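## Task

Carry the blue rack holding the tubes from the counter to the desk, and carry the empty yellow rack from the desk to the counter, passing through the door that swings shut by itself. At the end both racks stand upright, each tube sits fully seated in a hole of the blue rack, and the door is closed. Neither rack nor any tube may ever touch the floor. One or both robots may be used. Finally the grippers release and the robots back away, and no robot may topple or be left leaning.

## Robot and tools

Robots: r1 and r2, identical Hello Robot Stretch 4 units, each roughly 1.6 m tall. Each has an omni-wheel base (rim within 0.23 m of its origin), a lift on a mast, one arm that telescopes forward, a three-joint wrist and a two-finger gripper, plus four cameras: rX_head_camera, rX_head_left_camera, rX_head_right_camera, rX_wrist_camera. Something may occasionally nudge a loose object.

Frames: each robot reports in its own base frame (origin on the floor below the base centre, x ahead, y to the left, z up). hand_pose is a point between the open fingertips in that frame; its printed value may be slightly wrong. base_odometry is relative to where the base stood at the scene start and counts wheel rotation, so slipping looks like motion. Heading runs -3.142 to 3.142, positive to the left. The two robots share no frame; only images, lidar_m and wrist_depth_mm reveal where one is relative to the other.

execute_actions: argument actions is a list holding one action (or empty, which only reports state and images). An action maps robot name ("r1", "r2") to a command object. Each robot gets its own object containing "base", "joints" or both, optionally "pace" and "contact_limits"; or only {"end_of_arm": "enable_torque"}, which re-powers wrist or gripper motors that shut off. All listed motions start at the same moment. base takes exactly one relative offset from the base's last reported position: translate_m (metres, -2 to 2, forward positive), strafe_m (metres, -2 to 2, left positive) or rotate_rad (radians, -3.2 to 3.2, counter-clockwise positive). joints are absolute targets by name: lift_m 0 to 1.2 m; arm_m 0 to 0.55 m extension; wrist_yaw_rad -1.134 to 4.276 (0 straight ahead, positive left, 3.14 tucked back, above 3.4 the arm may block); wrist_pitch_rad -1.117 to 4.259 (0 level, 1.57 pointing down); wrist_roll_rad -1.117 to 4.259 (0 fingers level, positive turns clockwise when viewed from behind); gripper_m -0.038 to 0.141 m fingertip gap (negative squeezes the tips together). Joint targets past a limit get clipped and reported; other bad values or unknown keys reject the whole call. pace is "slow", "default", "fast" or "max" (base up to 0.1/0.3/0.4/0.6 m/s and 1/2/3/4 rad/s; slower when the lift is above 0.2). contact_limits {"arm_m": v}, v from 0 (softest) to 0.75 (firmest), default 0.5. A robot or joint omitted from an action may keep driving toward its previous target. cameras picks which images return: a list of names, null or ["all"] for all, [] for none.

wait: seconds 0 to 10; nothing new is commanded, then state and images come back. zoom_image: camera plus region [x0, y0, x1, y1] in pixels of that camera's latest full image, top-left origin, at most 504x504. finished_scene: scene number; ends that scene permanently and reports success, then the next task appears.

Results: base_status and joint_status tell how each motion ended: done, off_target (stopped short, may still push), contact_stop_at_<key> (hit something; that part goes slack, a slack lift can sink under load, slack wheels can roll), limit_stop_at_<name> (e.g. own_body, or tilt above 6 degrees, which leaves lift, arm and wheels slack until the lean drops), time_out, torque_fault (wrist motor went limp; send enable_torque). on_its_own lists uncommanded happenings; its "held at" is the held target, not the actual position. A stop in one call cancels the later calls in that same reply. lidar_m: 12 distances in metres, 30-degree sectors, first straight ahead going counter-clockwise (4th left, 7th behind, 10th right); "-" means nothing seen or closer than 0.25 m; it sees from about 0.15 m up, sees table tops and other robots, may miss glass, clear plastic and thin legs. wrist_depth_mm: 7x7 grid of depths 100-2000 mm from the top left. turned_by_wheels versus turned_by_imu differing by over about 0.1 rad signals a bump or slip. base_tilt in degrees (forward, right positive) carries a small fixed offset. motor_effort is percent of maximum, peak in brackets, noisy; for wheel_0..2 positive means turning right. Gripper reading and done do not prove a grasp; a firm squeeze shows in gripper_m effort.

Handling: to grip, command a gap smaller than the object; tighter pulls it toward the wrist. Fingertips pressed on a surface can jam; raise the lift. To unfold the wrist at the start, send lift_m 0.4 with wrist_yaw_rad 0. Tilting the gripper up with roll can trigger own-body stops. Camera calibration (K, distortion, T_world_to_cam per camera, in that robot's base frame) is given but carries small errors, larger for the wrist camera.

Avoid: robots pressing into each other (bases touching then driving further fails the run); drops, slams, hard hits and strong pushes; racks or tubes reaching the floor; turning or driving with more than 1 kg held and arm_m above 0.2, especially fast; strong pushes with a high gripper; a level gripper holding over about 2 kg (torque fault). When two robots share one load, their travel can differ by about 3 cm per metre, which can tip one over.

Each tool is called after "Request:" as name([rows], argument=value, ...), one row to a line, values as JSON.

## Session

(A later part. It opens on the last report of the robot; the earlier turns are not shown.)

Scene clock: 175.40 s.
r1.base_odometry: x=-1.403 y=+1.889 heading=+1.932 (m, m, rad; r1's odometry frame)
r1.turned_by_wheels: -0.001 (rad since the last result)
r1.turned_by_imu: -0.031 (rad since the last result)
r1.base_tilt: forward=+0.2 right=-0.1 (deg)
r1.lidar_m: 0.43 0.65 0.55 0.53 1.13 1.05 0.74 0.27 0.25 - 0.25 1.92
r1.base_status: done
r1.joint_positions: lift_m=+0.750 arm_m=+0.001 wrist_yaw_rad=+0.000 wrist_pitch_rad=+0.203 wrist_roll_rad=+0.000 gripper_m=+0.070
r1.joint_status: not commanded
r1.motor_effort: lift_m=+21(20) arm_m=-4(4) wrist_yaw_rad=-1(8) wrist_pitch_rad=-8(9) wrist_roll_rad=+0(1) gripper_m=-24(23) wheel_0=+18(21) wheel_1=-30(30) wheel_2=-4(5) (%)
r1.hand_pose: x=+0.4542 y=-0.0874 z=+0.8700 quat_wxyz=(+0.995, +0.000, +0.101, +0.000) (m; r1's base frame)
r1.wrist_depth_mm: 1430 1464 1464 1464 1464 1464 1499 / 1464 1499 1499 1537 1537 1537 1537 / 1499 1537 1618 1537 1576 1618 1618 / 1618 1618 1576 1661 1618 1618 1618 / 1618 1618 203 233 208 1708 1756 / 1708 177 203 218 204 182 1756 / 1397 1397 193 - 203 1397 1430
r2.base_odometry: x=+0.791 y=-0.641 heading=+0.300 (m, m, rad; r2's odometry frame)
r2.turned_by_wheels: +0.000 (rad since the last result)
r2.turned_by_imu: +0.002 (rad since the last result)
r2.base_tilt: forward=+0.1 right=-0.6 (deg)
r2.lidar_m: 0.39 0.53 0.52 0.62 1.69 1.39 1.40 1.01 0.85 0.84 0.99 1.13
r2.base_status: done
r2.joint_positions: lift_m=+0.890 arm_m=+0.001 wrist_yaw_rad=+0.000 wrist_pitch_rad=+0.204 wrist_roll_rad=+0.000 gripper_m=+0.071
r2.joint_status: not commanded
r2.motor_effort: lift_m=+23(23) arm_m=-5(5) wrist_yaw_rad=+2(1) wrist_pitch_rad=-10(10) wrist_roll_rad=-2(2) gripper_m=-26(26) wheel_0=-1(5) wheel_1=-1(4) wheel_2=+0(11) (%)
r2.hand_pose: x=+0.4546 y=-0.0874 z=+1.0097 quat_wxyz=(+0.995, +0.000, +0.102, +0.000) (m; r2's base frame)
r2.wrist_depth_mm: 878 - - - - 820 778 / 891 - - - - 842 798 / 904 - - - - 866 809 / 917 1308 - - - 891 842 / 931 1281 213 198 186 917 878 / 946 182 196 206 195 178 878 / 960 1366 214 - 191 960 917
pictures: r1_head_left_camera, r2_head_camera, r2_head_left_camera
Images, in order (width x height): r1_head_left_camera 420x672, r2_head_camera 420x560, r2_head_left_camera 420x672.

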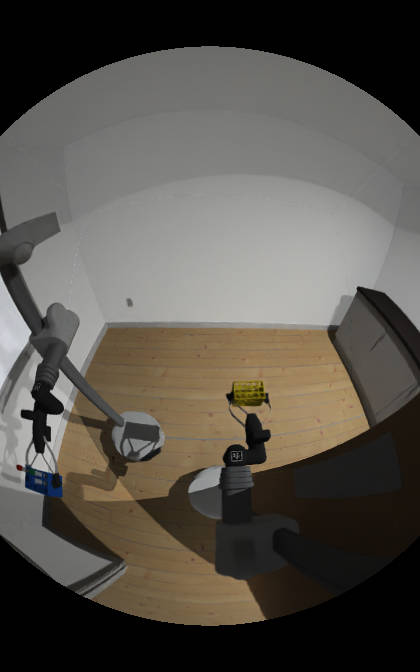

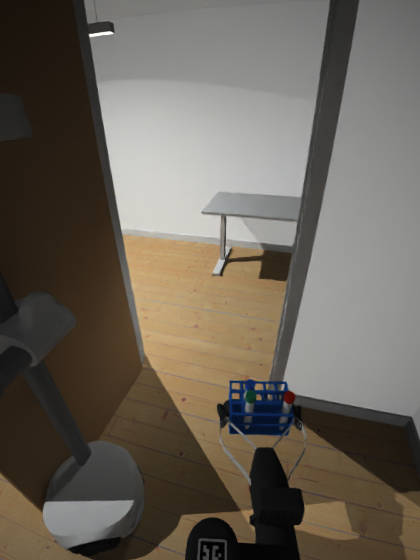

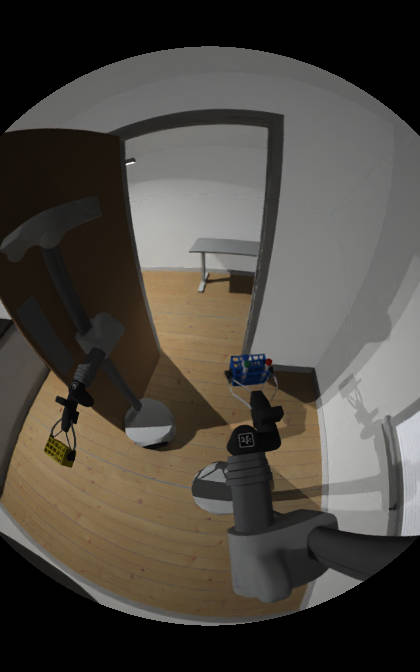

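Request:
execute_actions([
  {"r1":{"base":{"strafe_m":0.01},"pace":"slow"},"r2":{"base":{"strafe_m":-0.08}}},
], cameras=[])

Request:
execute_actions([
  {"r2":{"base":{"translate_m":0.4}}},
], cameras=["r1_head_left_camera","r2_head_camera","r2_head_left_camera"])

Scene clock: 181.70 s.
r1.base_odometry: x=-1.413 y=+1.886 heading=+1.932 (m, m, rad; r1's odometry frame)
r1.turned_by_wheels: +0.000 (rad since the last result)
r1.turned_by_imu: +0.001 (rad since the last result)
r1.base_tilt: forward=+0.1 right=+0.0 (deg)
r1.lidar_m: 0.43 1.89 0.59 0.61 1.15 1.06 0.77 0.28 0.25 - 0.25 1.92
r1.base_status: done
r1.joint_positions: lift_m=+0.750 arm_m=+0.001 wrist_yaw_rad=+0.000 wrist_pitch_rad=+0.203 wrist_roll_rad=+0.000 gripper_m=+0.070
r1.joint_status: not commanded
r1.motor_effort: lift_m=+21(20) arm_m=-4(4) wrist_yaw_rad=+0(0) wrist_pitch_rad=-9(9) wrist_roll_rad=+0(0) gripper_m=-22(22) wheel_0=-1(18) wheel_1=+2(28) wheel_2=+0(7) (%)
r1.hand_pose: x=+0.4542 y=-0.0874 z=+0.8700 quat_wxyz=(+0.995, +0.000, +0.101, +0.000) (m; r1's base frame)
r1.wrist_depth_mm: 1464 1464 1499 1464 1464 1499 1499 / 1499 1499 1499 1537 1499 1537 1576 / 1576 1537 1576 1576 1576 1618 1618 / 1576 1618 1661 1618 1618 1661 1708 / 1661 1661 203 233 208 1708 1708 / 1661 177 202 218 204 182 1756 / 1366 1397 192 - 203 1397 1430
r2.base_odometry: x=+0.814 y=-0.718 heading=+0.300 (m, m, rad; r2's odometry frame)
r2.turned_by_wheels: +0.000 (rad since the last result)
r2.turned_by_imu: +0.001 (rad since the last result)
r2.base_tilt: forward=+0.1 right=-0.6 (deg)
r2.lidar_m: 0.40 0.59 0.57 0.69 1.70 1.42 1.41 0.94 0.77 0.73 0.90 1.15
r2.base_status: done
r2.joint_positions: lift_m=+0.890 arm_m=+0.001 wrist_yaw_rad=+0.000 wrist_pitch_rad=+0.204 wrist_roll_rad=+0.000 gripper_m=+0.071
r2.joint_status: not commanded
r2.motor_effort: lift_m=+23(23) arm_m=-5(5) wrist_yaw_rad=+3(3) wrist_pitch_rad=-9(10) wrist_roll_rad=-2(2) gripper_m=-28(28) wheel_0=-1(7) wheel_1=+2(8) wheel_2=-1(1) (%)
r2.hand_pose: x=+0.4546 y=-0.0874 z=+1.0097 quat_wxyz=(+0.995, +0.000, +0.102, +0.000) (m; r2's base frame)
r2.wrist_depth_mm: 946 - - - 820 798 750 / 976 - - - 866 820 768 / 991 - - - 891 842 820 / 976 - - - 891 878 831 / 1025 - 212 198 188 891 842 / 1042 182 196 206 194 178 878 / 1025 1537 214 - 191 960 878
pictures: none
No camera images: the call's "cameras" was empty. Leave "cameras" out to get every camera's image.

Scene clock: 184.50 s.
r1.base_odometry: x=-1.413 y=+1.886 heading=+1.932 (m, m, rad; r1's odometry frame)
r1.turned_by_wheels: +0.000 (rad since the last result)
r1.turned_by_imu: +0.000 (rad since the last result)
r1.base_tilt: forward=+0.1 right=+0.0 (deg)
r1.lidar_m: 0.43 1.89 0.51 0.41 0.48 1.06 0.78 0.29 0.25 - 0.25 1.90
r1.base_status: not commanded
r1.joint_positions: lift_m=+0.750 arm_m=+0.001 wrist_yaw_rad=+0.000 wrist_pitch_rad=+0.203 wrist_roll_rad=+0.000 gripper_m=+0.070
r1.joint_status: not commanded
r1.motor_effort: lift_m=+20(20) arm_m=-4(4) wrist_yaw_rad=+0(1) wrist_pitch_rad=-9(9) wrist_roll_rad=+0(1) gripper_m=-23(22) wheel_0=-1(1) wheel_1=+3(2) wheel_2=+0(0) (%)
r1.hand_pose: x=+0.4542 y=-0.0874 z=+0.8700 quat_wxyz=(+0.995, +0.000, +0.101, +0.000) (m; r1's base frame)
r1.wrist_depth_mm: 1430 1464 1499 1464 1499 1499 1499 / 1464 1537 1537 1537 1537 1576 1537 / 1537 1576 1537 1618 1618 1576 1661 / 1576 1576 1576 1618 1661 1618 1661 / 1708 1661 203 233 208 1708 1708 / 1708 177 202 218 204 182 1756 / 1397 1430 193 - 202 1430 1430
r2.base_odometry: x=+1.197 y=-0.599 heading=+0.300 (m, m, rad; r2's odometry frame)
r2.turned_by_wheels: +0.000 (rad since the last result)
r2.turned_by_imu: +0.001 (rad since the last result)
r2.base_tilt: forward=+0.1 right=-0.6 (deg)
r2.lidar_m: 0.39 0.95 0.43 0.41 0.72 1.82 1.81 1.00 0.84 0.85 0.90 0.77
r2.base_status: done
r2.joint_positions: lift_m=+0.890 arm_m=+0.001 wrist_yaw_rad=+0.000 wrist_pitch_rad=+0.204 wrist_roll_rad=+0.000 gripper_m=+0.071
r2.joint_status: not commanded
r2.motor_effort: lift_m=+23(23) arm_m=-5(5) wrist_yaw_rad=+2(2) wrist_pitch_rad=-11(10) wrist_roll_rad=-2(2) gripper_m=-28(24) wheel_0=+1(4) wheel_1=-1(4) wheel_2=+1(11) (%)
r2.hand_pose: x=+0.4546 y=-0.0874 z=+1.0097 quat_wxyz=(+0.995, +0.000, +0.102, +0.000) (m; r2's base frame)
r2.wrist_depth_mm: - - - - - 455 439 / - - - - - 469 452 / - - - - - 484 466 / - - - - 1863 500 477 / - - 213 199 188 508 492 / 1863 182 195 206 195 179 508 / 1255 1618 215 - 191 549 521
pictures: r1_head_left_camera, r2_head_camera, r2_head_left_camera
Images, in order (width x height): r1_head_left_camera 420x672, r2_head_camera 420x560, r2_head_left_camera 420x672.

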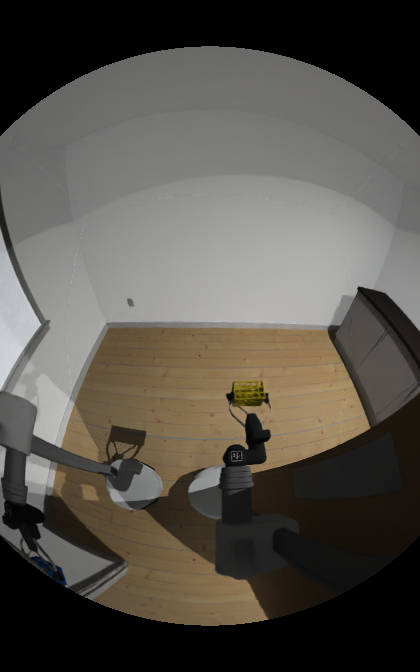

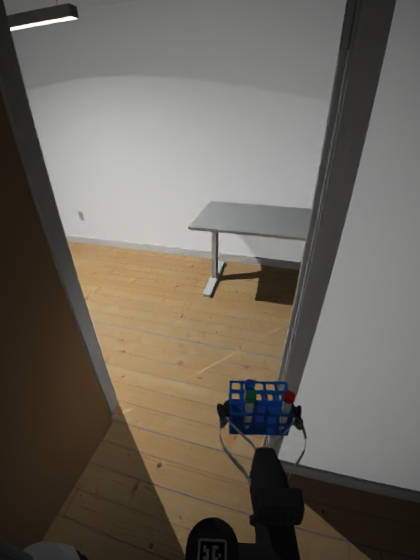

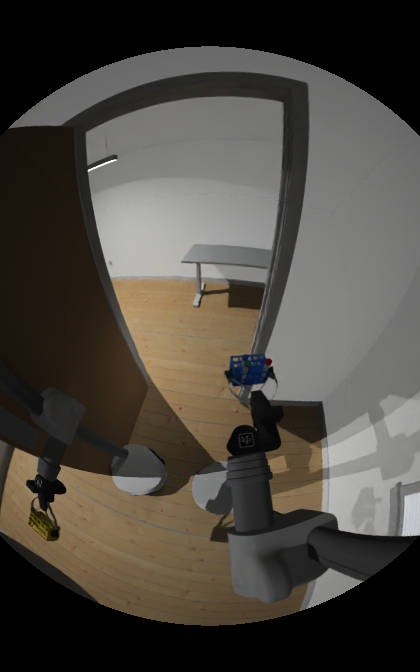

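Request:
execute_actions([
  {"r2":{"base":{"strafe_m":0.07}}},
], cameras=[])

Request:
execute_actions([
  {"r2":{"base":{"translate_m":0.4}}},
], cameras=["r1_head_left_camera","r2_head_right_camera","r2_head_left_camera"])

Scene clock: 188.83 s.
r1.base_odometry: x=-1.413 y=+1.886 heading=+1.932 (m, m, rad; r1's odometry frame)
r1.turned_by_wheels: +0.000 (rad since the last result)
r1.turned_by_imu: +0.000 (rad since the last result)
r1.base_tilt: forward=+0.1 right=+0.1 (deg)
r1.lidar_m: 0.42 1.88 0.40 0.34 0.39 0.67 0.78 0.29 0.25 - 0.25 1.90
r1.base_status: not commanded
r1.joint_positions: lift_m=+0.750 arm_m=+0.001 wrist_yaw_rad=+0.000 wrist_pitch_rad=+0.203 wrist_roll_rad=+0.000 gripper_m=+0.070
r1.joint_status: not commanded
r1.motor_effort: lift_m=+20(21) arm_m=-4(4) wrist_yaw_rad=-1(1) wrist_pitch_rad=-9(9) wrist_roll_rad=+0(0) gripper_m=-21(22) wheel_0=-1(1) wheel_1=+2(2) wheel_2=+0(0) (%)
r1.hand_pose: x=+0.4542 y=-0.0874 z=+0.8700 quat_wxyz=(+0.995, +0.000, +0.101, +0.000) (m; r1's base frame)
r1.wrist_depth_mm: 1430 1499 1430 1499 1464 1464 1499 / 1499 1499 1499 1537 1537 1537 1576 / 1537 1576 1537 1576 1576 1576 1576 / 1576 1661 1618 1661 1618 1618 1618 / 1708 1708 204 234 208 1661 1756 / 1708 176 202 218 204 182 1756 / 1397 1397 193 - 203 1397 1397
r2.base_odometry: x=+1.176 y=-0.533 heading=+0.300 (m, m, rad; r2's odometry frame)
r2.turned_by_wheels: +0.000 (rad since the last result)
r2.turned_by_imu: +0.001 (rad since the last result)
r2.base_tilt: forward=+0.1 right=-0.6 (deg)
r2.lidar_m: 0.40 0.87 0.34 0.32 0.65 1.80 1.79 1.12 0.93 0.92 0.96 0.79
r2.base_status: done
r2.joint_positions: lift_m=+0.890 arm_m=+0.001 wrist_yaw_rad=+0.000 wrist_pitch_rad=+0.204 wrist_roll_rad=+0.000 gripper_m=+0.071
r2.joint_status: not commanded
r2.motor_effort: lift_m=+23(23) arm_m=-5(5) wrist_yaw_rad=+2(3) wrist_pitch_rad=-10(10) wrist_roll_rad=-2(2) gripper_m=-26(28) wheel_0=-1(7) wheel_1=-1(7) wheel_2=+0(1) (%)
r2.hand_pose: x=+0.4546 y=-0.0874 z=+1.0097 quat_wxyz=(+0.995, +0.000, +0.102, +0.000) (m; r2's base frame)
r2.wrist_depth_mm: - - - - - 508 452 / - - - - - 496 462 / - - - - - 496 480 / - - - - 1863 504 500 / 891 - 205 198 196 517 512 / 891 182 192 206 195 178 521 / 904 1576 213 - 191 559 530
pictures: none
No camera images: the call's "cameras" was empty. Leave "cameras" out to get every camera's image.

Scene clock: 191.67 s.
r1.base_odometry: x=-1.413 y=+1.886 heading=+1.932 (m, m, rad; r1's odometry frame)
r1.turned_by_wheels: +0.000 (rad since the last result)
r1.turned_by_imu: +0.000 (rad since the last result)
r1.base_tilt: forward=+0.2 right=+0.0 (deg)
r1.lidar_m: 0.43 1.90 1.53 1.47 0.39 0.42 0.78 0.29 0.25 - 0.25 1.90
r1.base_status: not commanded
r1.joint_positions: lift_m=+0.750 arm_m=+0.001 wrist_yaw_rad=+0.000 wrist_pitch_rad=+0.203 wrist_roll_rad=+0.000 gripper_m=+0.070
r1.joint_status: not commanded
r1.motor_effort: lift_m=+20(20) arm_m=-4(4) wrist_yaw_rad=-1(0) wrist_pitch_rad=-9(8) wrist_roll_rad=+0(1) gripper_m=-22(23) wheel_0=-1(1) wheel_1=+2(2) wheel_2=+0(0) (%)
r1.hand_pose: x=+0.4542 y=-0.0874 z=+0.8700 quat_wxyz=(+0.995, +0.000, +0.101, +0.000) (m; r1's base frame)
r1.wrist_depth_mm: 1430 1464 1464 1464 1499 1499 1499 / 1464 1499 1499 1537 1537 1537 1537 / 1576 1537 1576 1576 1576 1576 1576 / 1618 1576 1618 1618 1618 1618 1661 / 1618 1618 203 234 208 1708 1756 / 1756 177 202 218 204 182 1756 / 1397 1430 193 - 204 1397 1430
r2.base_odometry: x=+1.558 y=-0.414 heading=+0.300 (m, m, rad; r2's odometry frame)
r2.turned_by_wheels: +0.000 (rad since the last result)
r2.turned_by_imu: +0.001 (rad since the last result)
r2.base_tilt: forward=+0.0 right=-0.6 (deg)
r2.lidar_m: 0.39 0.80 0.64 0.39 0.36 0.52 2.18 1.21 0.99 0.90 0.47 0.43
r2.base_status: done
r2.joint_positions: lift_m=+0.890 arm_m=+0.001 wrist_yaw_rad=+0.000 wrist_pitch_rad=+0.204 wrist_roll_rad=+0.000 gripper_m=+0.071
r2.joint_status: not commanded
r2.motor_effort: lift_m=+23(23) arm_m=-5(5) wrist_yaw_rad=+2(2) wrist_pitch_rad=-10(10) wrist_roll_rad=-2(2) gripper_m=-24(27) wheel_0=+0(4) wheel_1=-1(5) wheel_2=+2(6) (%)
r2.hand_pose: x=+0.4546 y=-0.0874 z=+1.0097 quat_wxyz=(+0.995, +0.000, +0.102, +0.000) (m; r2's base frame)
r2.wrist_depth_mm: - - - - - 1983 1921 / - - - - - - 1983 / - - - - - - 1983 / - - - 1576 1576 1863 1983 / - - 212 198 196 - 1808 / - 182 195 206 195 178 1921 / 1661 1618 214 - 191 1708 1661
pictures: r1_head_left_camera, r2_head_left_camera, r2_head_right_camera
Images, in order (width x height): r1_head_left_camera 420x672, r2_head_left_camera 420x672, r2_head_right_camera 420x672.

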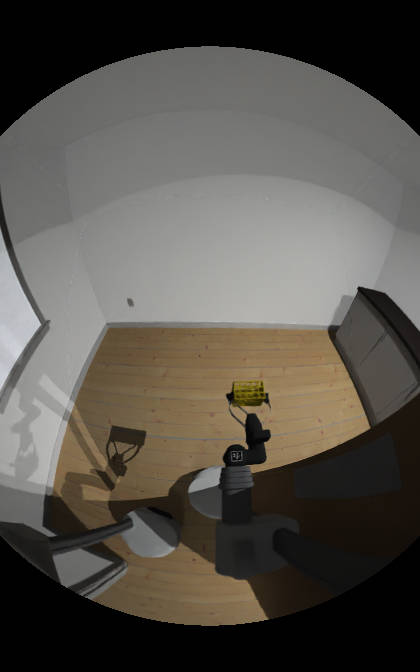

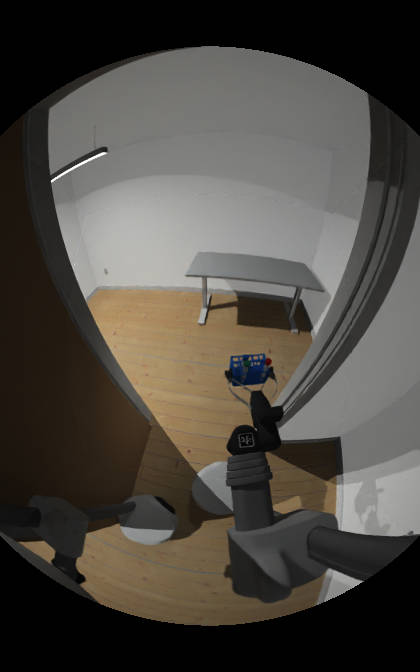

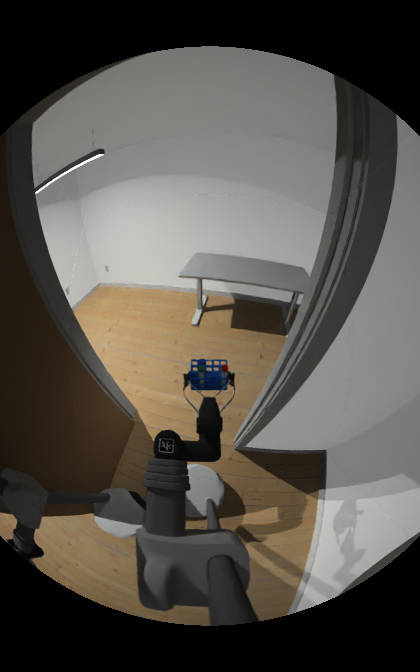

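Request:
execute_actions([
  {"r1":{"base":{"translate_m":0.45},"joints":{"lift_m":0.92}},"r2":{"base":{"translate_m":0.12},"pace":"slow"}},
], cameras=["r1_head_right_camera","r2_head_left_camera"])

Request:
execute_actions([
  {"r1":{"base":{"rotate_rad":-1.48},"pace":"slow"}},
], cameras=["r1_head_right_camera","r1_head_camera","r2_head_left_camera"])

Scene clock: 200.43 s.
r1.base_odometry: x=-1.572 y=+2.307 heading=+1.932 (m, m, rad; r1's odometry frame)
r1.turned_by_wheels: +0.000 (rad since the last result)
r1.turned_by_imu: +0.001 (rad since the last result)
r1.base_tilt: forward=+0.1 right=+0.0 (deg)
r1.lidar_m: 0.43 1.43 1.53 1.47 1.57 0.69 0.84 1.27 1.72 1.63 1.68 1.42
r1.base_status: done
r1.joint_positions: lift_m=+0.920 arm_m=+0.001 wrist_yaw_rad=+0.000 wrist_pitch_rad=+0.203 wrist_roll_rad=+0.000 gripper_m=+0.070
r1.joint_status: all done
r1.motor_effort: lift_m=+23(22) arm_m=-4(4) wrist_yaw_rad=-1(2) wrist_pitch_rad=-8(9) wrist_roll_rad=+0(0) gripper_m=-22(23) wheel_0=+2(8) wheel_1=+2(6) wheel_2=+0(11) (%)
r1.hand_pose: x=+0.4542 y=-0.0874 z=+1.0398 quat_wxyz=(+0.995, +0.000, +0.101, +0.000) (m; r1's base frame)
r1.wrist_depth_mm: 1042 1025 1042 1060 1060 1060 1060 / 1078 1060 1078 1078 1098 1118 1118 / 1098 1118 1118 1118 1138 1138 1160 / 1160 1138 1160 1160 1182 1182 1182 / 1182 1205 204 234 208 1229 1229 / 1229 177 202 218 204 182 1308 / 1281 1308 193 - 203 1308 1336
r2.base_odometry: x=+1.673 y=-0.379 heading=+0.300 (m, m, rad; r2's odometry frame)
r2.turned_by_wheels: +0.000 (rad since the last result)
r2.turned_by_imu: -0.008 (rad since the last result)
r2.base_tilt: forward=+0.1 right=-0.6 (deg)
r2.lidar_m: 0.40 2.73 0.34 0.25 - 0.25 0.26 1.23 1.04 0.63 0.36 0.38
r2.base_status: done
r2.joint_positions: lift_m=+0.890 arm_m=+0.001 wrist_yaw_rad=+0.000 wrist_pitch_rad=+0.203 wrist_roll_rad=+0.000 gripper_m=+0.071
r2.joint_status: not commanded
r2.motor_effort: lift_m=+22(23) arm_m=-3(5) wrist_yaw_rad=+1(16) wrist_pitch_rad=-10(16) wrist_roll_rad=-2(2) gripper_m=-29(27) wheel_0=-2(20) wheel_1=+2(15) wheel_2=+2(12) (%)
r2.hand_pose: x=+0.4542 y=-0.0874 z=+1.0098 quat_wxyz=(+0.995, +0.000, +0.102, +0.000) (m; r2's base frame)
r2.wrist_depth_mm: - - - - - 1863 1808 / - - - - - 1921 1863 / - - - - - 1983 1921 / - - - 1537 1430 1863 1983 / - - 213 198 185 - 1618 / - 182 195 207 194 178 1808 / 1618 1618 214 - 190 1708 1661
pictures: r1_head_right_camera, r2_head_left_camera
Images, in order (width x height): r1_head_right_camera 420x672, r2_head_left_camera 420x672.

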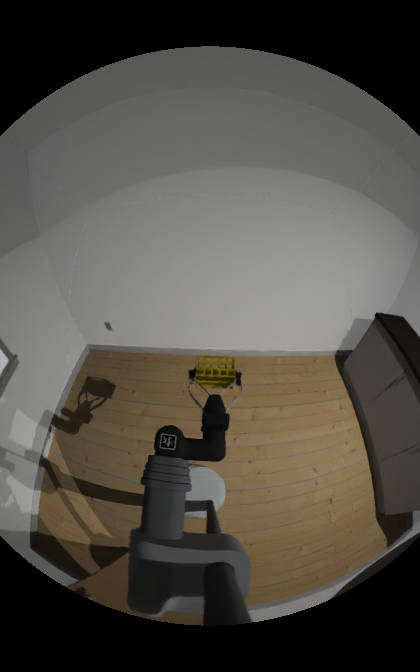

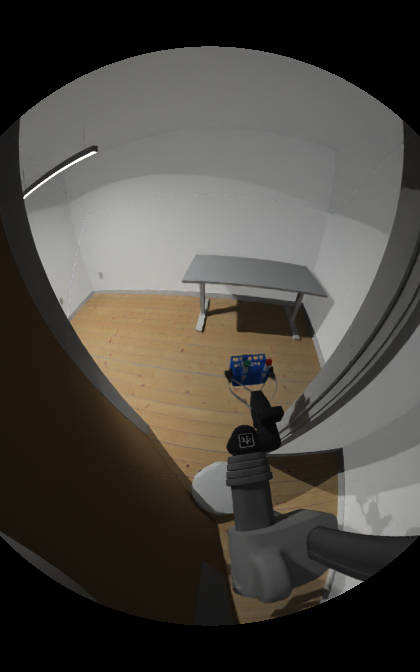

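Scene clock: 203.20 s.
r1.base_odometry: x=-1.572 y=+2.307 heading=+0.453 (m, m, rad; r1's odometry frame)
r1.turned_by_wheels: -1.479 (rad since the last result)
r1.turned_by_imu: -1.508 (rad since the last result)
r1.base_tilt: forward=+0.1 right=+0.0 (deg)
r1.lidar_m: 0.42 1.72 1.41 1.37 1.47 1.52 1.48 1.61 0.71 0.89 1.32 1.66
r1.base_status: done
r1.joint_positions: lift_m=+0.920 arm_m=+0.001 wrist_yaw_rad=+0.000 wrist_pitch_rad=+0.203 wrist_roll_rad=+0.000 gripper_m=+0.070
r1.joint_status: not commanded
r1.motor_effort: lift_m=+22(23) arm_m=-4(4) wrist_yaw_rad=+0(0) wrist_pitch_rad=-8(9) wrist_roll_rad=+0(0) gripper_m=-22(22) wheel_0=+3(5) wheel_1=+4(6) wheel_2=+5(6) (%)
r1.hand_pose: x=+0.4542 y=-0.0875 z=+1.0398 quat_wxyz=(+0.995, +0.000, +0.101, +0.000) (m; r1's base frame)
r1.wrist_depth_mm: 1756 1921 1863 1863 1756 1808 1756 / 1808 1983 1921 1921 1921 1863 1756 / 1808 - 1983 1983 1921 1921 1756 / 1499 1499 1430 1430 1397 1921 1708 / 1618 1537 204 233 208 - 1808 / 1708 177 202 218 204 182 1756 / 1618 1661 193 - 203 1576 1661
r2.base_odometry: x=+1.673 y=-0.379 heading=+0.300 (m, m, rad; r2's odometry frame)
r2.turned_by_wheels: +0.000 (rad since the last result)
r2.turned_by_imu: +0.001 (rad since the last result)
r2.base_tilt: forward=+0.0 right=-0.6 (deg)
r2.lidar_m: 0.41 2.68 0.29 0.25 - 0.25 0.26 1.23 1.02 0.65 0.34 0.40
r2.base_status: not commanded
r2.joint_positions: lift_m=+0.890 arm_m=+0.001 wrist_yaw_rad=+0.000 wrist_pitch_rad=+0.203 wrist_roll_rad=+0.000 gripper_m=+0.071
r2.joint_status: not commanded
r2.motor_effort: lift_m=+22(22) arm_m=-3(3) wrist_yaw_rad=+2(2) wrist_pitch_rad=-10(10) wrist_roll_rad=-2(2) gripper_m=-28(28) wheel_0=-2(2) wheel_1=+2(2) wheel_2=+2(2) (%)
r2.hand_pose: x=+0.4542 y=-0.0874 z=+1.0098 quat_wxyz=(+0.995, +0.000, +0.102, +0.000) (m; r2's base frame)
r2.wrist_depth_mm: - - - - 1983 1863 1808 / - - - - - 1921 1808 / - - - - - 1983 1863 / - - - 1618 1576 1921 1921 / - - 213 198 184 - 1661 / - 182 195 206 195 178 1808 / 1618 1576 213 - 190 1661 1661
pictures: r1_head_camera, r1_head_right_camera, r2_head_left_camera
Images, in order (width x height): r1_head_camera 420x560, r1_head_right_camera 420x672, r2_head_left_camera 420x672.

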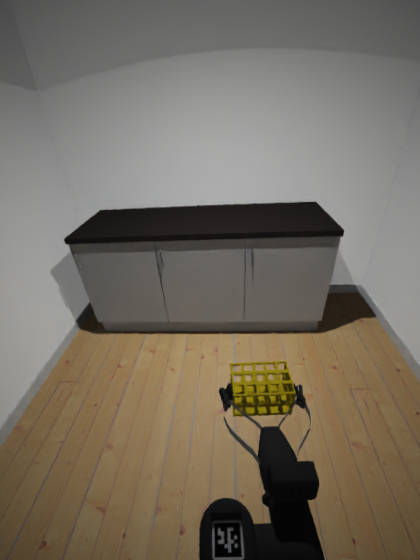

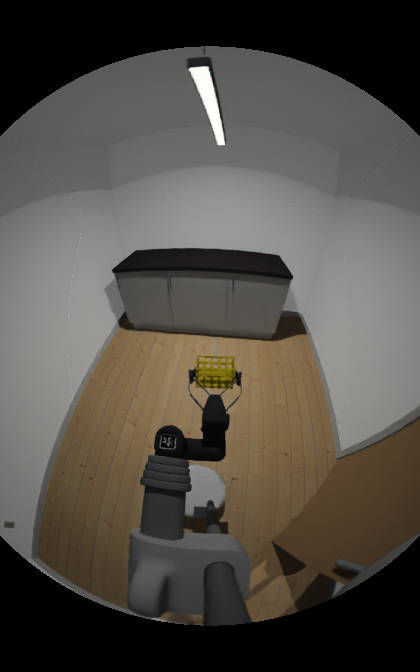

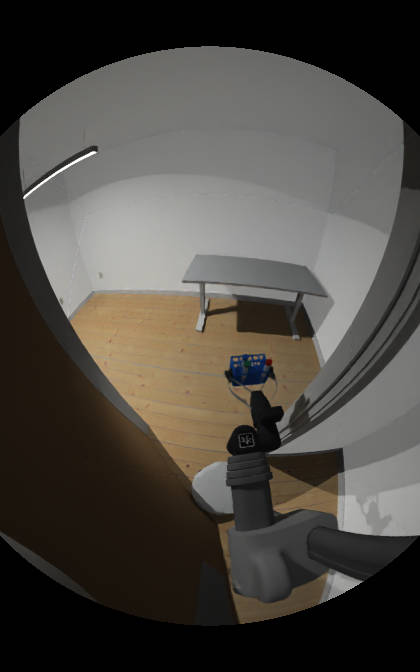

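Request:
execute_actions([
  {"r1":{"base":{"translate_m":1.08}},"r2":{"base":{"translate_m":0.62},"pace":"slow"}},
], cameras=["r1_head_camera","r1_wrist_camera","r2_head_left_camera","r2_head_camera"])

Scene clock: 215.13 s.
r1.base_odometry: x=-0.601 y=+2.780 heading=+0.453 (m, m, rad; r1's odometry frame)
r1.turned_by_wheels: +0.000 (rad since the last result)
r1.turned_by_imu: +0.002 (rad since the last result)
r1.base_tilt: forward=+0.0 right=+0.0 (deg)
r1.lidar_m: 0.42 0.58 0.83 1.29 1.38 2.02 2.59 1.78 1.34 1.32 0.73 0.57
r1.base_status: done
r1.joint_positions: lift_m=+0.920 arm_m=+0.001 wrist_yaw_rad=+0.000 wrist_pitch_rad=+0.203 wrist_roll_rad=+0.000 gripper_m=+0.070
r1.joint_status: not commanded
r1.motor_effort: lift_m=+22(22) arm_m=-4(4) wrist_yaw_rad=-1(0) wrist_pitch_rad=-8(9) wrist_roll_rad=+0(0) gripper_m=-22(22) wheel_0=+1(5) wheel_1=+1(8) wheel_2=+1(11) (%)
r1.hand_pose: x=+0.4542 y=-0.0874 z=+1.0398 quat_wxyz=(+0.995, +0.000, +0.101, +0.000) (m; r1's base frame)
r1.wrist_depth_mm: 891 878 878 842 854 831 820 / 931 917 891 878 866 866 842 / 960 960 931 917 891 878 866 / 976 946 946 931 917 917 891 / 603 603 203 233 208 603 597 / 427 177 203 217 204 182 424 / 351 347 193 - 202 330 334
r2.base_odometry: x=+2.265 y=-0.195 heading=+0.300 (m, m, rad; r2's odometry frame)
r2.turned_by_wheels: +0.000 (rad since the last result)
r2.turned_by_imu: +0.003 (rad since the last result)
r2.base_tilt: forward=+0.0 right=-0.6 (deg)
r2.lidar_m: 0.40 2.01 2.54 0.54 0.31 0.26 0.25 0.29 0.40 1.16 1.26 0.98
r2.base_status: done
r2.joint_positions: lift_m=+0.890 arm_m=+0.001 wrist_yaw_rad=+0.000 wrist_pitch_rad=+0.203 wrist_roll_rad=+0.000 gripper_m=+0.071
r2.joint_status: not commanded
r2.motor_effort: lift_m=+22(22) arm_m=-3(3) wrist_yaw_rad=+2(2) wrist_pitch_rad=-10(10) wrist_roll_rad=-1(2) gripper_m=-30(24) wheel_0=+1(2) wheel_1=+1(4) wheel_2=+0(6) (%)
r2.hand_pose: x=+0.4542 y=-0.0874 z=+1.0098 quat_wxyz=(+0.995, +0.000, +0.102, +0.000) (m; r2's base frame)
r2.wrist_depth_mm: 1756 1708 1618 1537 1464 1366 1308 / 1921 1756 1618 1576 1464 1397 1336 / 1921 1808 1708 1618 1537 1464 1397 / - 1863 1756 1576 1430 1464 1397 / - 1983 213 198 185 1098 1118 / - 182 196 206 194 178 820 / 1576 1576 213 - 190 1576 1537
pictures: r1_head_camera, r1_wrist_camera, r2_head_camera, r2_head_left_camera
camera_calibration (this result's frames):
r1_wrist_camera: T_world_to_cam=[[-0.00406712, -0.999643, 0.0264185, -0.123755], [-0.19161, -0.0251501, -0.981149, 1.16097], [0.981463, -0.00905248, -0.191439, -0.0219945], [0, 0, 0, 1]] pos_world=[0.243537, -0.0947114, 1.13814]
Images, in order (width x height): r1_head_camera 420x560, r1_wrist_camera 616x392, r2_head_camera 420x560, r2_head_left_camera 420x672.

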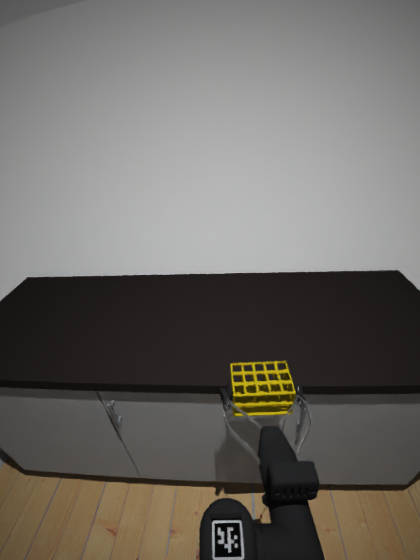

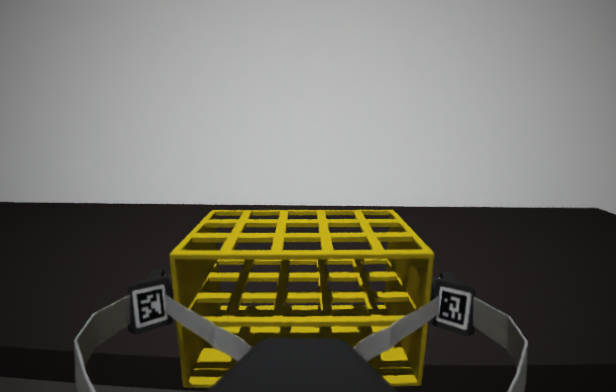

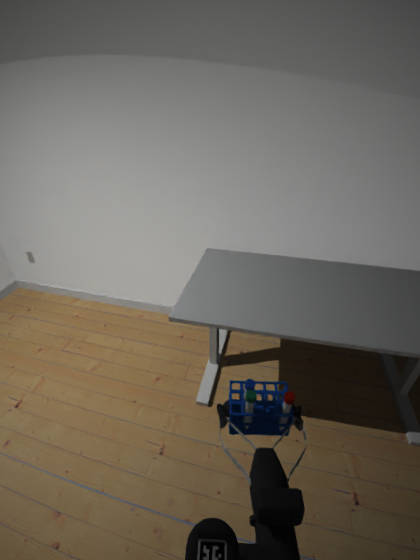

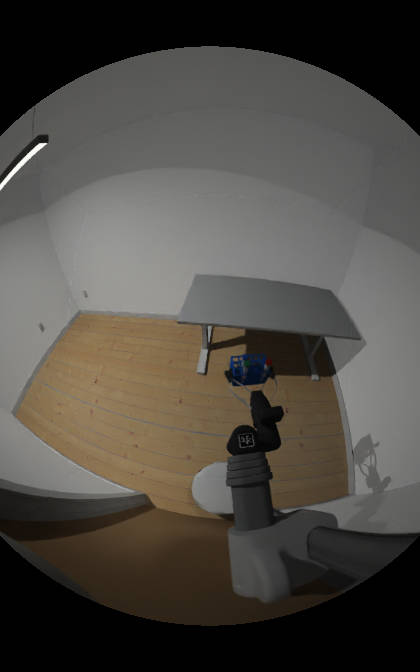

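Request:
execute_actions([
  {"r1":{"joints":{"arm_m":0.31}},"r2":{"base":{"translate_m":0.08},"pace":"slow"}},
], cameras=[])

Request:
execute_actions([
  {"r1":{"joints":{"lift_m":0.85},"pace":"slow"},"r2":{"base":{"rotate_rad":-0.3},"joints":{"lift_m":0.74},"pace":"slow"}},
], cameras=[])

Request:
execute_actions([
  {"r2":{"base":{"translate_m":0.35},"joints":{"arm_m":0.3}}},
], cameras=["r1_wrist_camera","r1_head_right_camera","r2_wrist_camera","r2_head_camera"])

Scene clock: 221.83 s.
r1.base_odometry: x=-0.601 y=+2.780 heading=+0.453 (m, m, rad; r1's odometry frame)
r1.turned_by_wheels: +0.000 (rad since the last result)
r1.turned_by_imu: +0.000 (rad since the last result)
r1.base_tilt: forward=+0.1 right=+0.0 (deg)
r1.lidar_m: 0.54 0.57 0.82 1.29 1.37 2.00 2.58 1.78 1.35 1.32 0.74 0.55
r1.base_status: not commanded
r1.joint_positions: lift_m=+0.920 arm_m=+0.309 wrist_yaw_rad=+0.000 wrist_pitch_rad=+0.203 wrist_roll_rad=+0.000 gripper_m=+0.070
r1.joint_status: all done
r1.motor_effort: lift_m=+22(22) arm_m=+6(7) wrist_yaw_rad=-1(0) wrist_pitch_rad=-8(9) wrist_roll_rad=+0(0) gripper_m=-22(23) wheel_0=+1(1) wheel_1=+1(1) wheel_2=+1(1) (%)
r1.hand_pose: x=+0.7626 y=-0.0874 z=+1.0399 quat_wxyz=(+0.995, +0.000, +0.101, +0.000) (m; r1's base frame)
r1.wrist_depth_mm: 591 591 580 569 559 559 549 / 609 603 603 585 574 569 564 / 634 627 615 603 597 585 580 / 661 647 640 621 615 609 609 / 597 603 203 234 208 597 591 / 421 177 202 218 204 182 418 / 324 327 193 - 202 325 329
r2.base_odometry: x=+2.341 y=-0.172 heading=+0.301 (m, m, rad; r2's odometry frame)
r2.turned_by_wheels: +0.000 (rad since the last result)
r2.turned_by_imu: +0.002 (rad since the last result)
r2.base_tilt: forward=+0.1 right=-0.6 (deg)
r2.lidar_m: 0.39 1.99 2.55 0.59 0.41 0.33 0.33 0.39 0.50 1.18 1.15 0.93
r2.base_status: done
r2.joint_positions: lift_m=+0.890 arm_m=+0.001 wrist_yaw_rad=+0.000 wrist_pitch_rad=+0.203 wrist_roll_rad=+0.000 gripper_m=+0.071
r2.joint_status: not commanded
r2.motor_effort: lift_m=+22(22) arm_m=-3(3) wrist_yaw_rad=+2(2) wrist_pitch_rad=-10(10) wrist_roll_rad=-2(2) gripper_m=-26(27) wheel_0=+1(3) wheel_1=+2(3) wheel_2=+0(4) (%)
r2.hand_pose: x=+0.4542 y=-0.0874 z=+1.0098 quat_wxyz=(+0.995, +0.000, +0.102, +0.000) (m; r2's base frame)
r2.wrist_depth_mm: 1661 1618 1537 1430 1366 1281 1255 / 1808 1756 1576 1464 1430 1336 1255 / 1808 1756 1661 1499 1464 1366 1308 / 1983 1863 1661 1397 1397 1430 1336 / 1983 1863 213 198 196 1078 1118 / 1983 182 195 206 195 178 778 / 1618 1576 213 - 191 1576 1499
pictures: none
No camera images: the call's "cameras" was empty. Leave "cameras" out to get every camera's image.

Scene clock: 223.87 s.
r1.base_odometry: x=-0.601 y=+2.780 heading=+0.453 (m, m, rad; r1's odometry frame)
r1.turned_by_wheels: +0.000 (rad since the last result)
r1.turned_by_imu: +0.000 (rad since the last result)
r1.base_tilt: forward=+0.1 right=+0.0 (deg)
r1.lidar_m: 0.54 0.57 0.81 1.28 1.38 2.00 2.59 1.76 1.35 1.33 0.73 0.56
r1.base_status: not commanded
r1.joint_positions: lift_m=+0.850 arm_m=+0.309 wrist_yaw_rad=+0.000 wrist_pitch_rad=+0.203 wrist_roll_rad=+0.000 gripper_m=+0.070
r1.joint_status: all done
r1.motor_effort: lift_m=+17(22) arm_m=+5(5) wrist_yaw_rad=-1(1) wrist_pitch_rad=-9(9) wrist_roll_rad=+0(1) gripper_m=-23(22) wheel_0=+1(1) wheel_1=+1(1) wheel_2=+1(1) (%)
r1.hand_pose: x=+0.7626 y=-0.0874 z=+0.9702 quat_wxyz=(+0.995, +0.000, +0.101, +0.000) (m; r1's base frame)
r1.wrist_depth_mm: 597 585 574 564 559 554 544 / 615 603 591 580 580 574 564 / 634 627 621 603 597 591 580 / 647 640 634 627 615 609 597 / 410 413 203 233 208 413 410 / 289 176 203 217 204 182 289 / 222 225 193 - 202 224 232
r2.base_odometry: x=+2.341 y=-0.172 heading=+0.001 (m, m, rad; r2's odometry frame)
r2.turned_by_wheels: -0.300 (rad since the last result)
r2.turned_by_imu: -0.294 (rad since the last result)
r2.base_tilt: forward=+0.1 right=-0.6 (deg)
r2.lidar_m: 0.39 0.92 2.29 1.64 0.52 0.35 0.32 0.33 0.46 0.78 1.21 1.00
r2.base_status: done
r2.joint_positions: lift_m=+0.740 arm_m=+0.001 wrist_yaw_rad=+0.000 wrist_pitch_rad=+0.203 wrist_roll_rad=+0.000 gripper_m=+0.071
r2.joint_status: all done
r2.motor_effort: lift_m=+18(20) arm_m=-3(3) wrist_yaw_rad=+3(2) wrist_pitch_rad=-10(10) wrist_roll_rad=-2(2) gripper_m=-25(26) wheel_0=+1(2) wheel_1=+2(3) wheel_2=+1(6) (%)
r2.hand_pose: x=+0.4542 y=-0.0874 z=+0.8601 quat_wxyz=(+0.995, +0.000, +0.102, +0.000) (m; r2's base frame)
r2.wrist_depth_mm: 1336 1366 1430 1397 1464 1430 1397 / 1366 1397 1464 1464 1464 1464 1397 / 1397 1499 1499 1537 1537 1618 1366 / 1464 1008 1025 960 878 1160 1255 / 1576 1060 212 198 186 809 1229 / 1576 182 195 206 194 177 1430 / 1366 1308 213 - 191 1397 1336
pictures: none
No camera images: the call's "cameras" was empty. Leave "cameras" out to get every camera's image.

Scene clock: 226.50 s.
r1.base_odometry: x=-0.601 y=+2.780 heading=+0.453 (m, m, rad; r1's odometry frame)
r1.turned_by_wheels: +0.000 (rad since the last result)
r1.turned_by_imu: +0.000 (rad since the last result)
r1.base_tilt: forward=+0.1 right=+0.0 (deg)
r1.lidar_m: 0.53 0.58 0.82 1.30 1.39 1.99 2.59 1.77 1.34 1.32 0.74 0.55
r1.base_status: not commanded
r1.joint_positions: lift_m=+0.850 arm_m=+0.309 wrist_yaw_rad=+0.000 wrist_pitch_rad=+0.203 wrist_roll_rad=+0.000 gripper_m=+0.070
r1.joint_status: not commanded
r1.motor_effort: lift_m=+18(18) arm_m=+5(5) wrist_yaw_rad=-2(2) wrist_pitch_rad=-8(9) wrist_roll_rad=+0(1) gripper_m=-21(20) wheel_0=+1(1) wheel_1=+1(1) wheel_2=+1(1) (%)
r1.hand_pose: x=+0.7626 y=-0.0874 z=+0.9702 quat_wxyz=(+0.995, +0.000, +0.101, +0.000) (m; r1's base frame)
r1.wrist_depth_mm: 591 585 580 569 559 554 544 / 609 603 597 580 580 569 569 / 634 627 621 609 597 585 580 / 647 640 640 621 621 609 597 / 410 413 203 234 208 410 410 / 287 176 202 218 204 182 287 / 222 226 193 - 203 224 232
r2.base_odometry: x=+2.691 y=-0.171 heading=+0.001 (m, m, rad; r2's odometry frame)
r2.turned_by_wheels: +0.000 (rad since the last result)
r2.turned_by_imu: +0.000 (rad since the last result)
r2.base_tilt: forward=+0.1 right=-0.6 (deg)
r2.lidar_m: 0.56 0.58 1.79 2.56 0.95 0.70 0.68 0.67 0.77 1.14 0.96 0.63
r2.base_status: done
r2.joint_positions: lift_m=+0.740 arm_m=+0.299 wrist_yaw_rad=+0.000 wrist_pitch_rad=+0.203 wrist_roll_rad=+0.000 gripper_m=+0.071
r2.joint_status: all done
r2.motor_effort: lift_m=+18(18) arm_m=+5(6) wrist_yaw_rad=+2(3) wrist_pitch_rad=-9(10) wrist_roll_rad=-2(2) gripper_m=-29(26) wheel_0=-1(5) wheel_1=-1(4) wheel_2=+1(11) (%)
r2.hand_pose: x=+0.7526 y=-0.0874 z=+0.8601 quat_wxyz=(+0.995, +0.000, +0.102, +0.000) (m; r2's base frame)
r2.wrist_depth_mm: 768 798 798 809 831 842 866 / 798 831 842 831 854 866 878 / 831 842 842 878 878 917 931 / 854 854 878 891 854 917 931 / 597 609 213 198 186 668 676 / 421 182 196 206 194 179 469 / 340 342 213 - 191 355 359
pictures: r1_head_right_camera, r1_wrist_camera, r2_head_camera, r2_wrist_camera
camera_calibration (this result's frames):
r1_wrist_camera: T_world_to_cam=[[-0.00395101, -0.999643, 0.0264157, -0.120714], [-0.191471, -0.0251709, -0.981175, 1.15168], [0.98149, -0.00893447, -0.191303, -0.338123], [0, 0, 0, 1]] pos_world=[0.551901, -0.0947028, 1.06851]
r2_wrist_camera: T_world_to_cam=[[0.0407084, -0.999154, 0.00576161, -0.112069], [-0.21706, -0.014472, -0.976051, 1.05362], [0.975309, 0.0384829, -0.217466, -0.314464], [0, 0, 0, 1]] pos_world=[0.539959, -0.0846248, 0.960644]
Images, in order (width x height): r1_head_right_camera 420x672, r1_wrist_camera 616x392, r2_head_camera 420x560, r2_wrist_camera 616x392.

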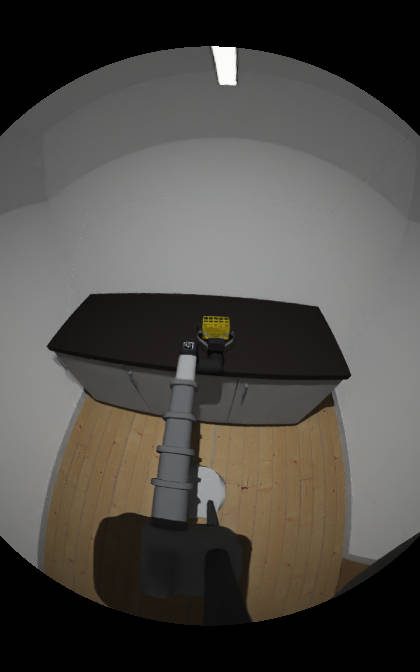

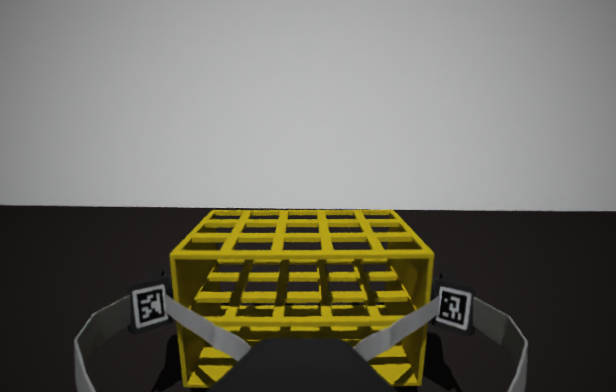

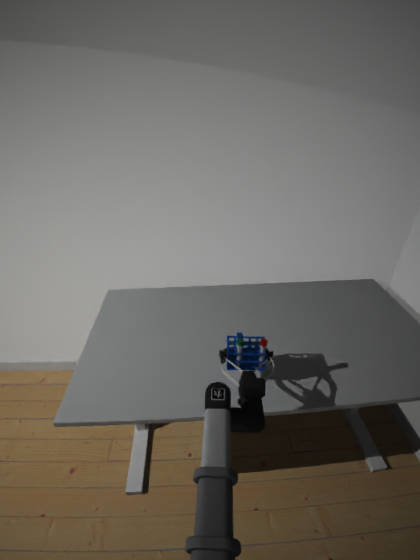

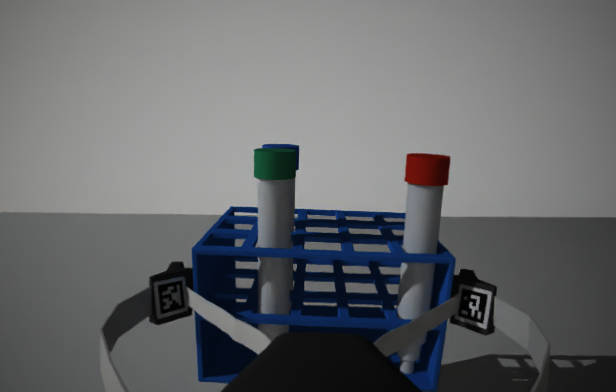

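Request:
execute_actions([
  {"r1":{"joints":{"lift_m":0.841},"pace":"slow"},"r2":{"joints":{"lift_m":0.655,"arm_m":0.33},"pace":"slow"}},
], cameras=[])

Scene clock: 230.37 s.
r1.base_odometry: x=-0.601 y=+2.780 heading=+0.453 (m, m, rad; r1's odometry frame)
r1.turned_by_wheels: +0.000 (rad since the last result)
r1.turned_by_imu: +0.000 (rad since the last result)
r1.base_tilt: forward=+0.1 right=+0.0 (deg)
r1.lidar_m: 0.53 0.58 0.84 1.29 1.39 2.00 2.59 1.76 1.36 1.31 0.73 0.56
r1.base_status: not commanded
r1.joint_positions: lift_m=+0.841 arm_m=+0.309 wrist_yaw_rad=+0.000 wrist_pitch_rad=+0.203 wrist_roll_rad=+0.000 gripper_m=+0.070
r1.joint_status: all done
r1.motor_effort: lift_m=+18(14) arm_m=+5(6) wrist_yaw_rad=-2(1) wrist_pitch_rad=-8(8) wrist_roll_rad=+1(0) gripper_m=-22(22) wheel_0=+1(1) wheel_1=+1(1) wheel_2=+1(1) (%)
r1.hand_pose: x=+0.7626 y=-0.0874 z=+0.9612 quat_wxyz=(+0.995, +0.000, +0.101, +0.000) (m; r1's base frame)
r1.wrist_depth_mm: 597 585 574 564 559 549 544 / 609 603 597 585 580 569 564 / 634 627 615 609 603 585 585 / 647 640 627 621 615 609 597 / 387 387 203 234 208 389 384 / 272 177 203 218 204 182 272 / 209 213 193 - 195 211 214
r2.base_odometry: x=+2.691 y=-0.171 heading=+0.001 (m, m, rad; r2's odometry frame)
r2.turned_by_wheels: +0.000 (rad since the last result)
r2.turned_by_imu: +0.001 (rad since the last result)
r2.base_tilt: forward=+0.1 right=-0.6 (deg)
r2.lidar_m: 0.56 0.58 1.81 2.56 0.96 0.73 0.66 0.68 0.81 1.12 0.94 0.62
r2.base_status: not commanded
r2.joint_positions: lift_m=+0.655 arm_m=+0.329 wrist_yaw_rad=+0.000 wrist_pitch_rad=+0.203 wrist_roll_rad=+0.000 gripper_m=+0.071
r2.joint_status: all done
r2.motor_effort: lift_m=+18(19) arm_m=+5(5) wrist_yaw_rad=+2(2) wrist_pitch_rad=-9(10) wrist_roll_rad=-2(2) gripper_m=-25(29) wheel_0=-1(1) wheel_1=-1(1) wheel_2=+1(1) (%)
r2.hand_pose: x=+0.7825 y=-0.0874 z=+0.7752 quat_wxyz=(+0.995, +0.000, +0.102, +0.000) (m; r2's base frame)
r2.wrist_depth_mm: 759 768 778 788 798 820 820 / 768 788 809 798 831 842 842 / 809 820 820 831 842 866 878 / 609 627 654 597 554 723 768 / 375 389 213 198 185 430 430 / 273 182 196 206 194 178 298 / 218 218 204 - 191 229 229
pictures: none
No camera images: the call's "cameras" was empty. Leave "cameras" out to get every camera's image.


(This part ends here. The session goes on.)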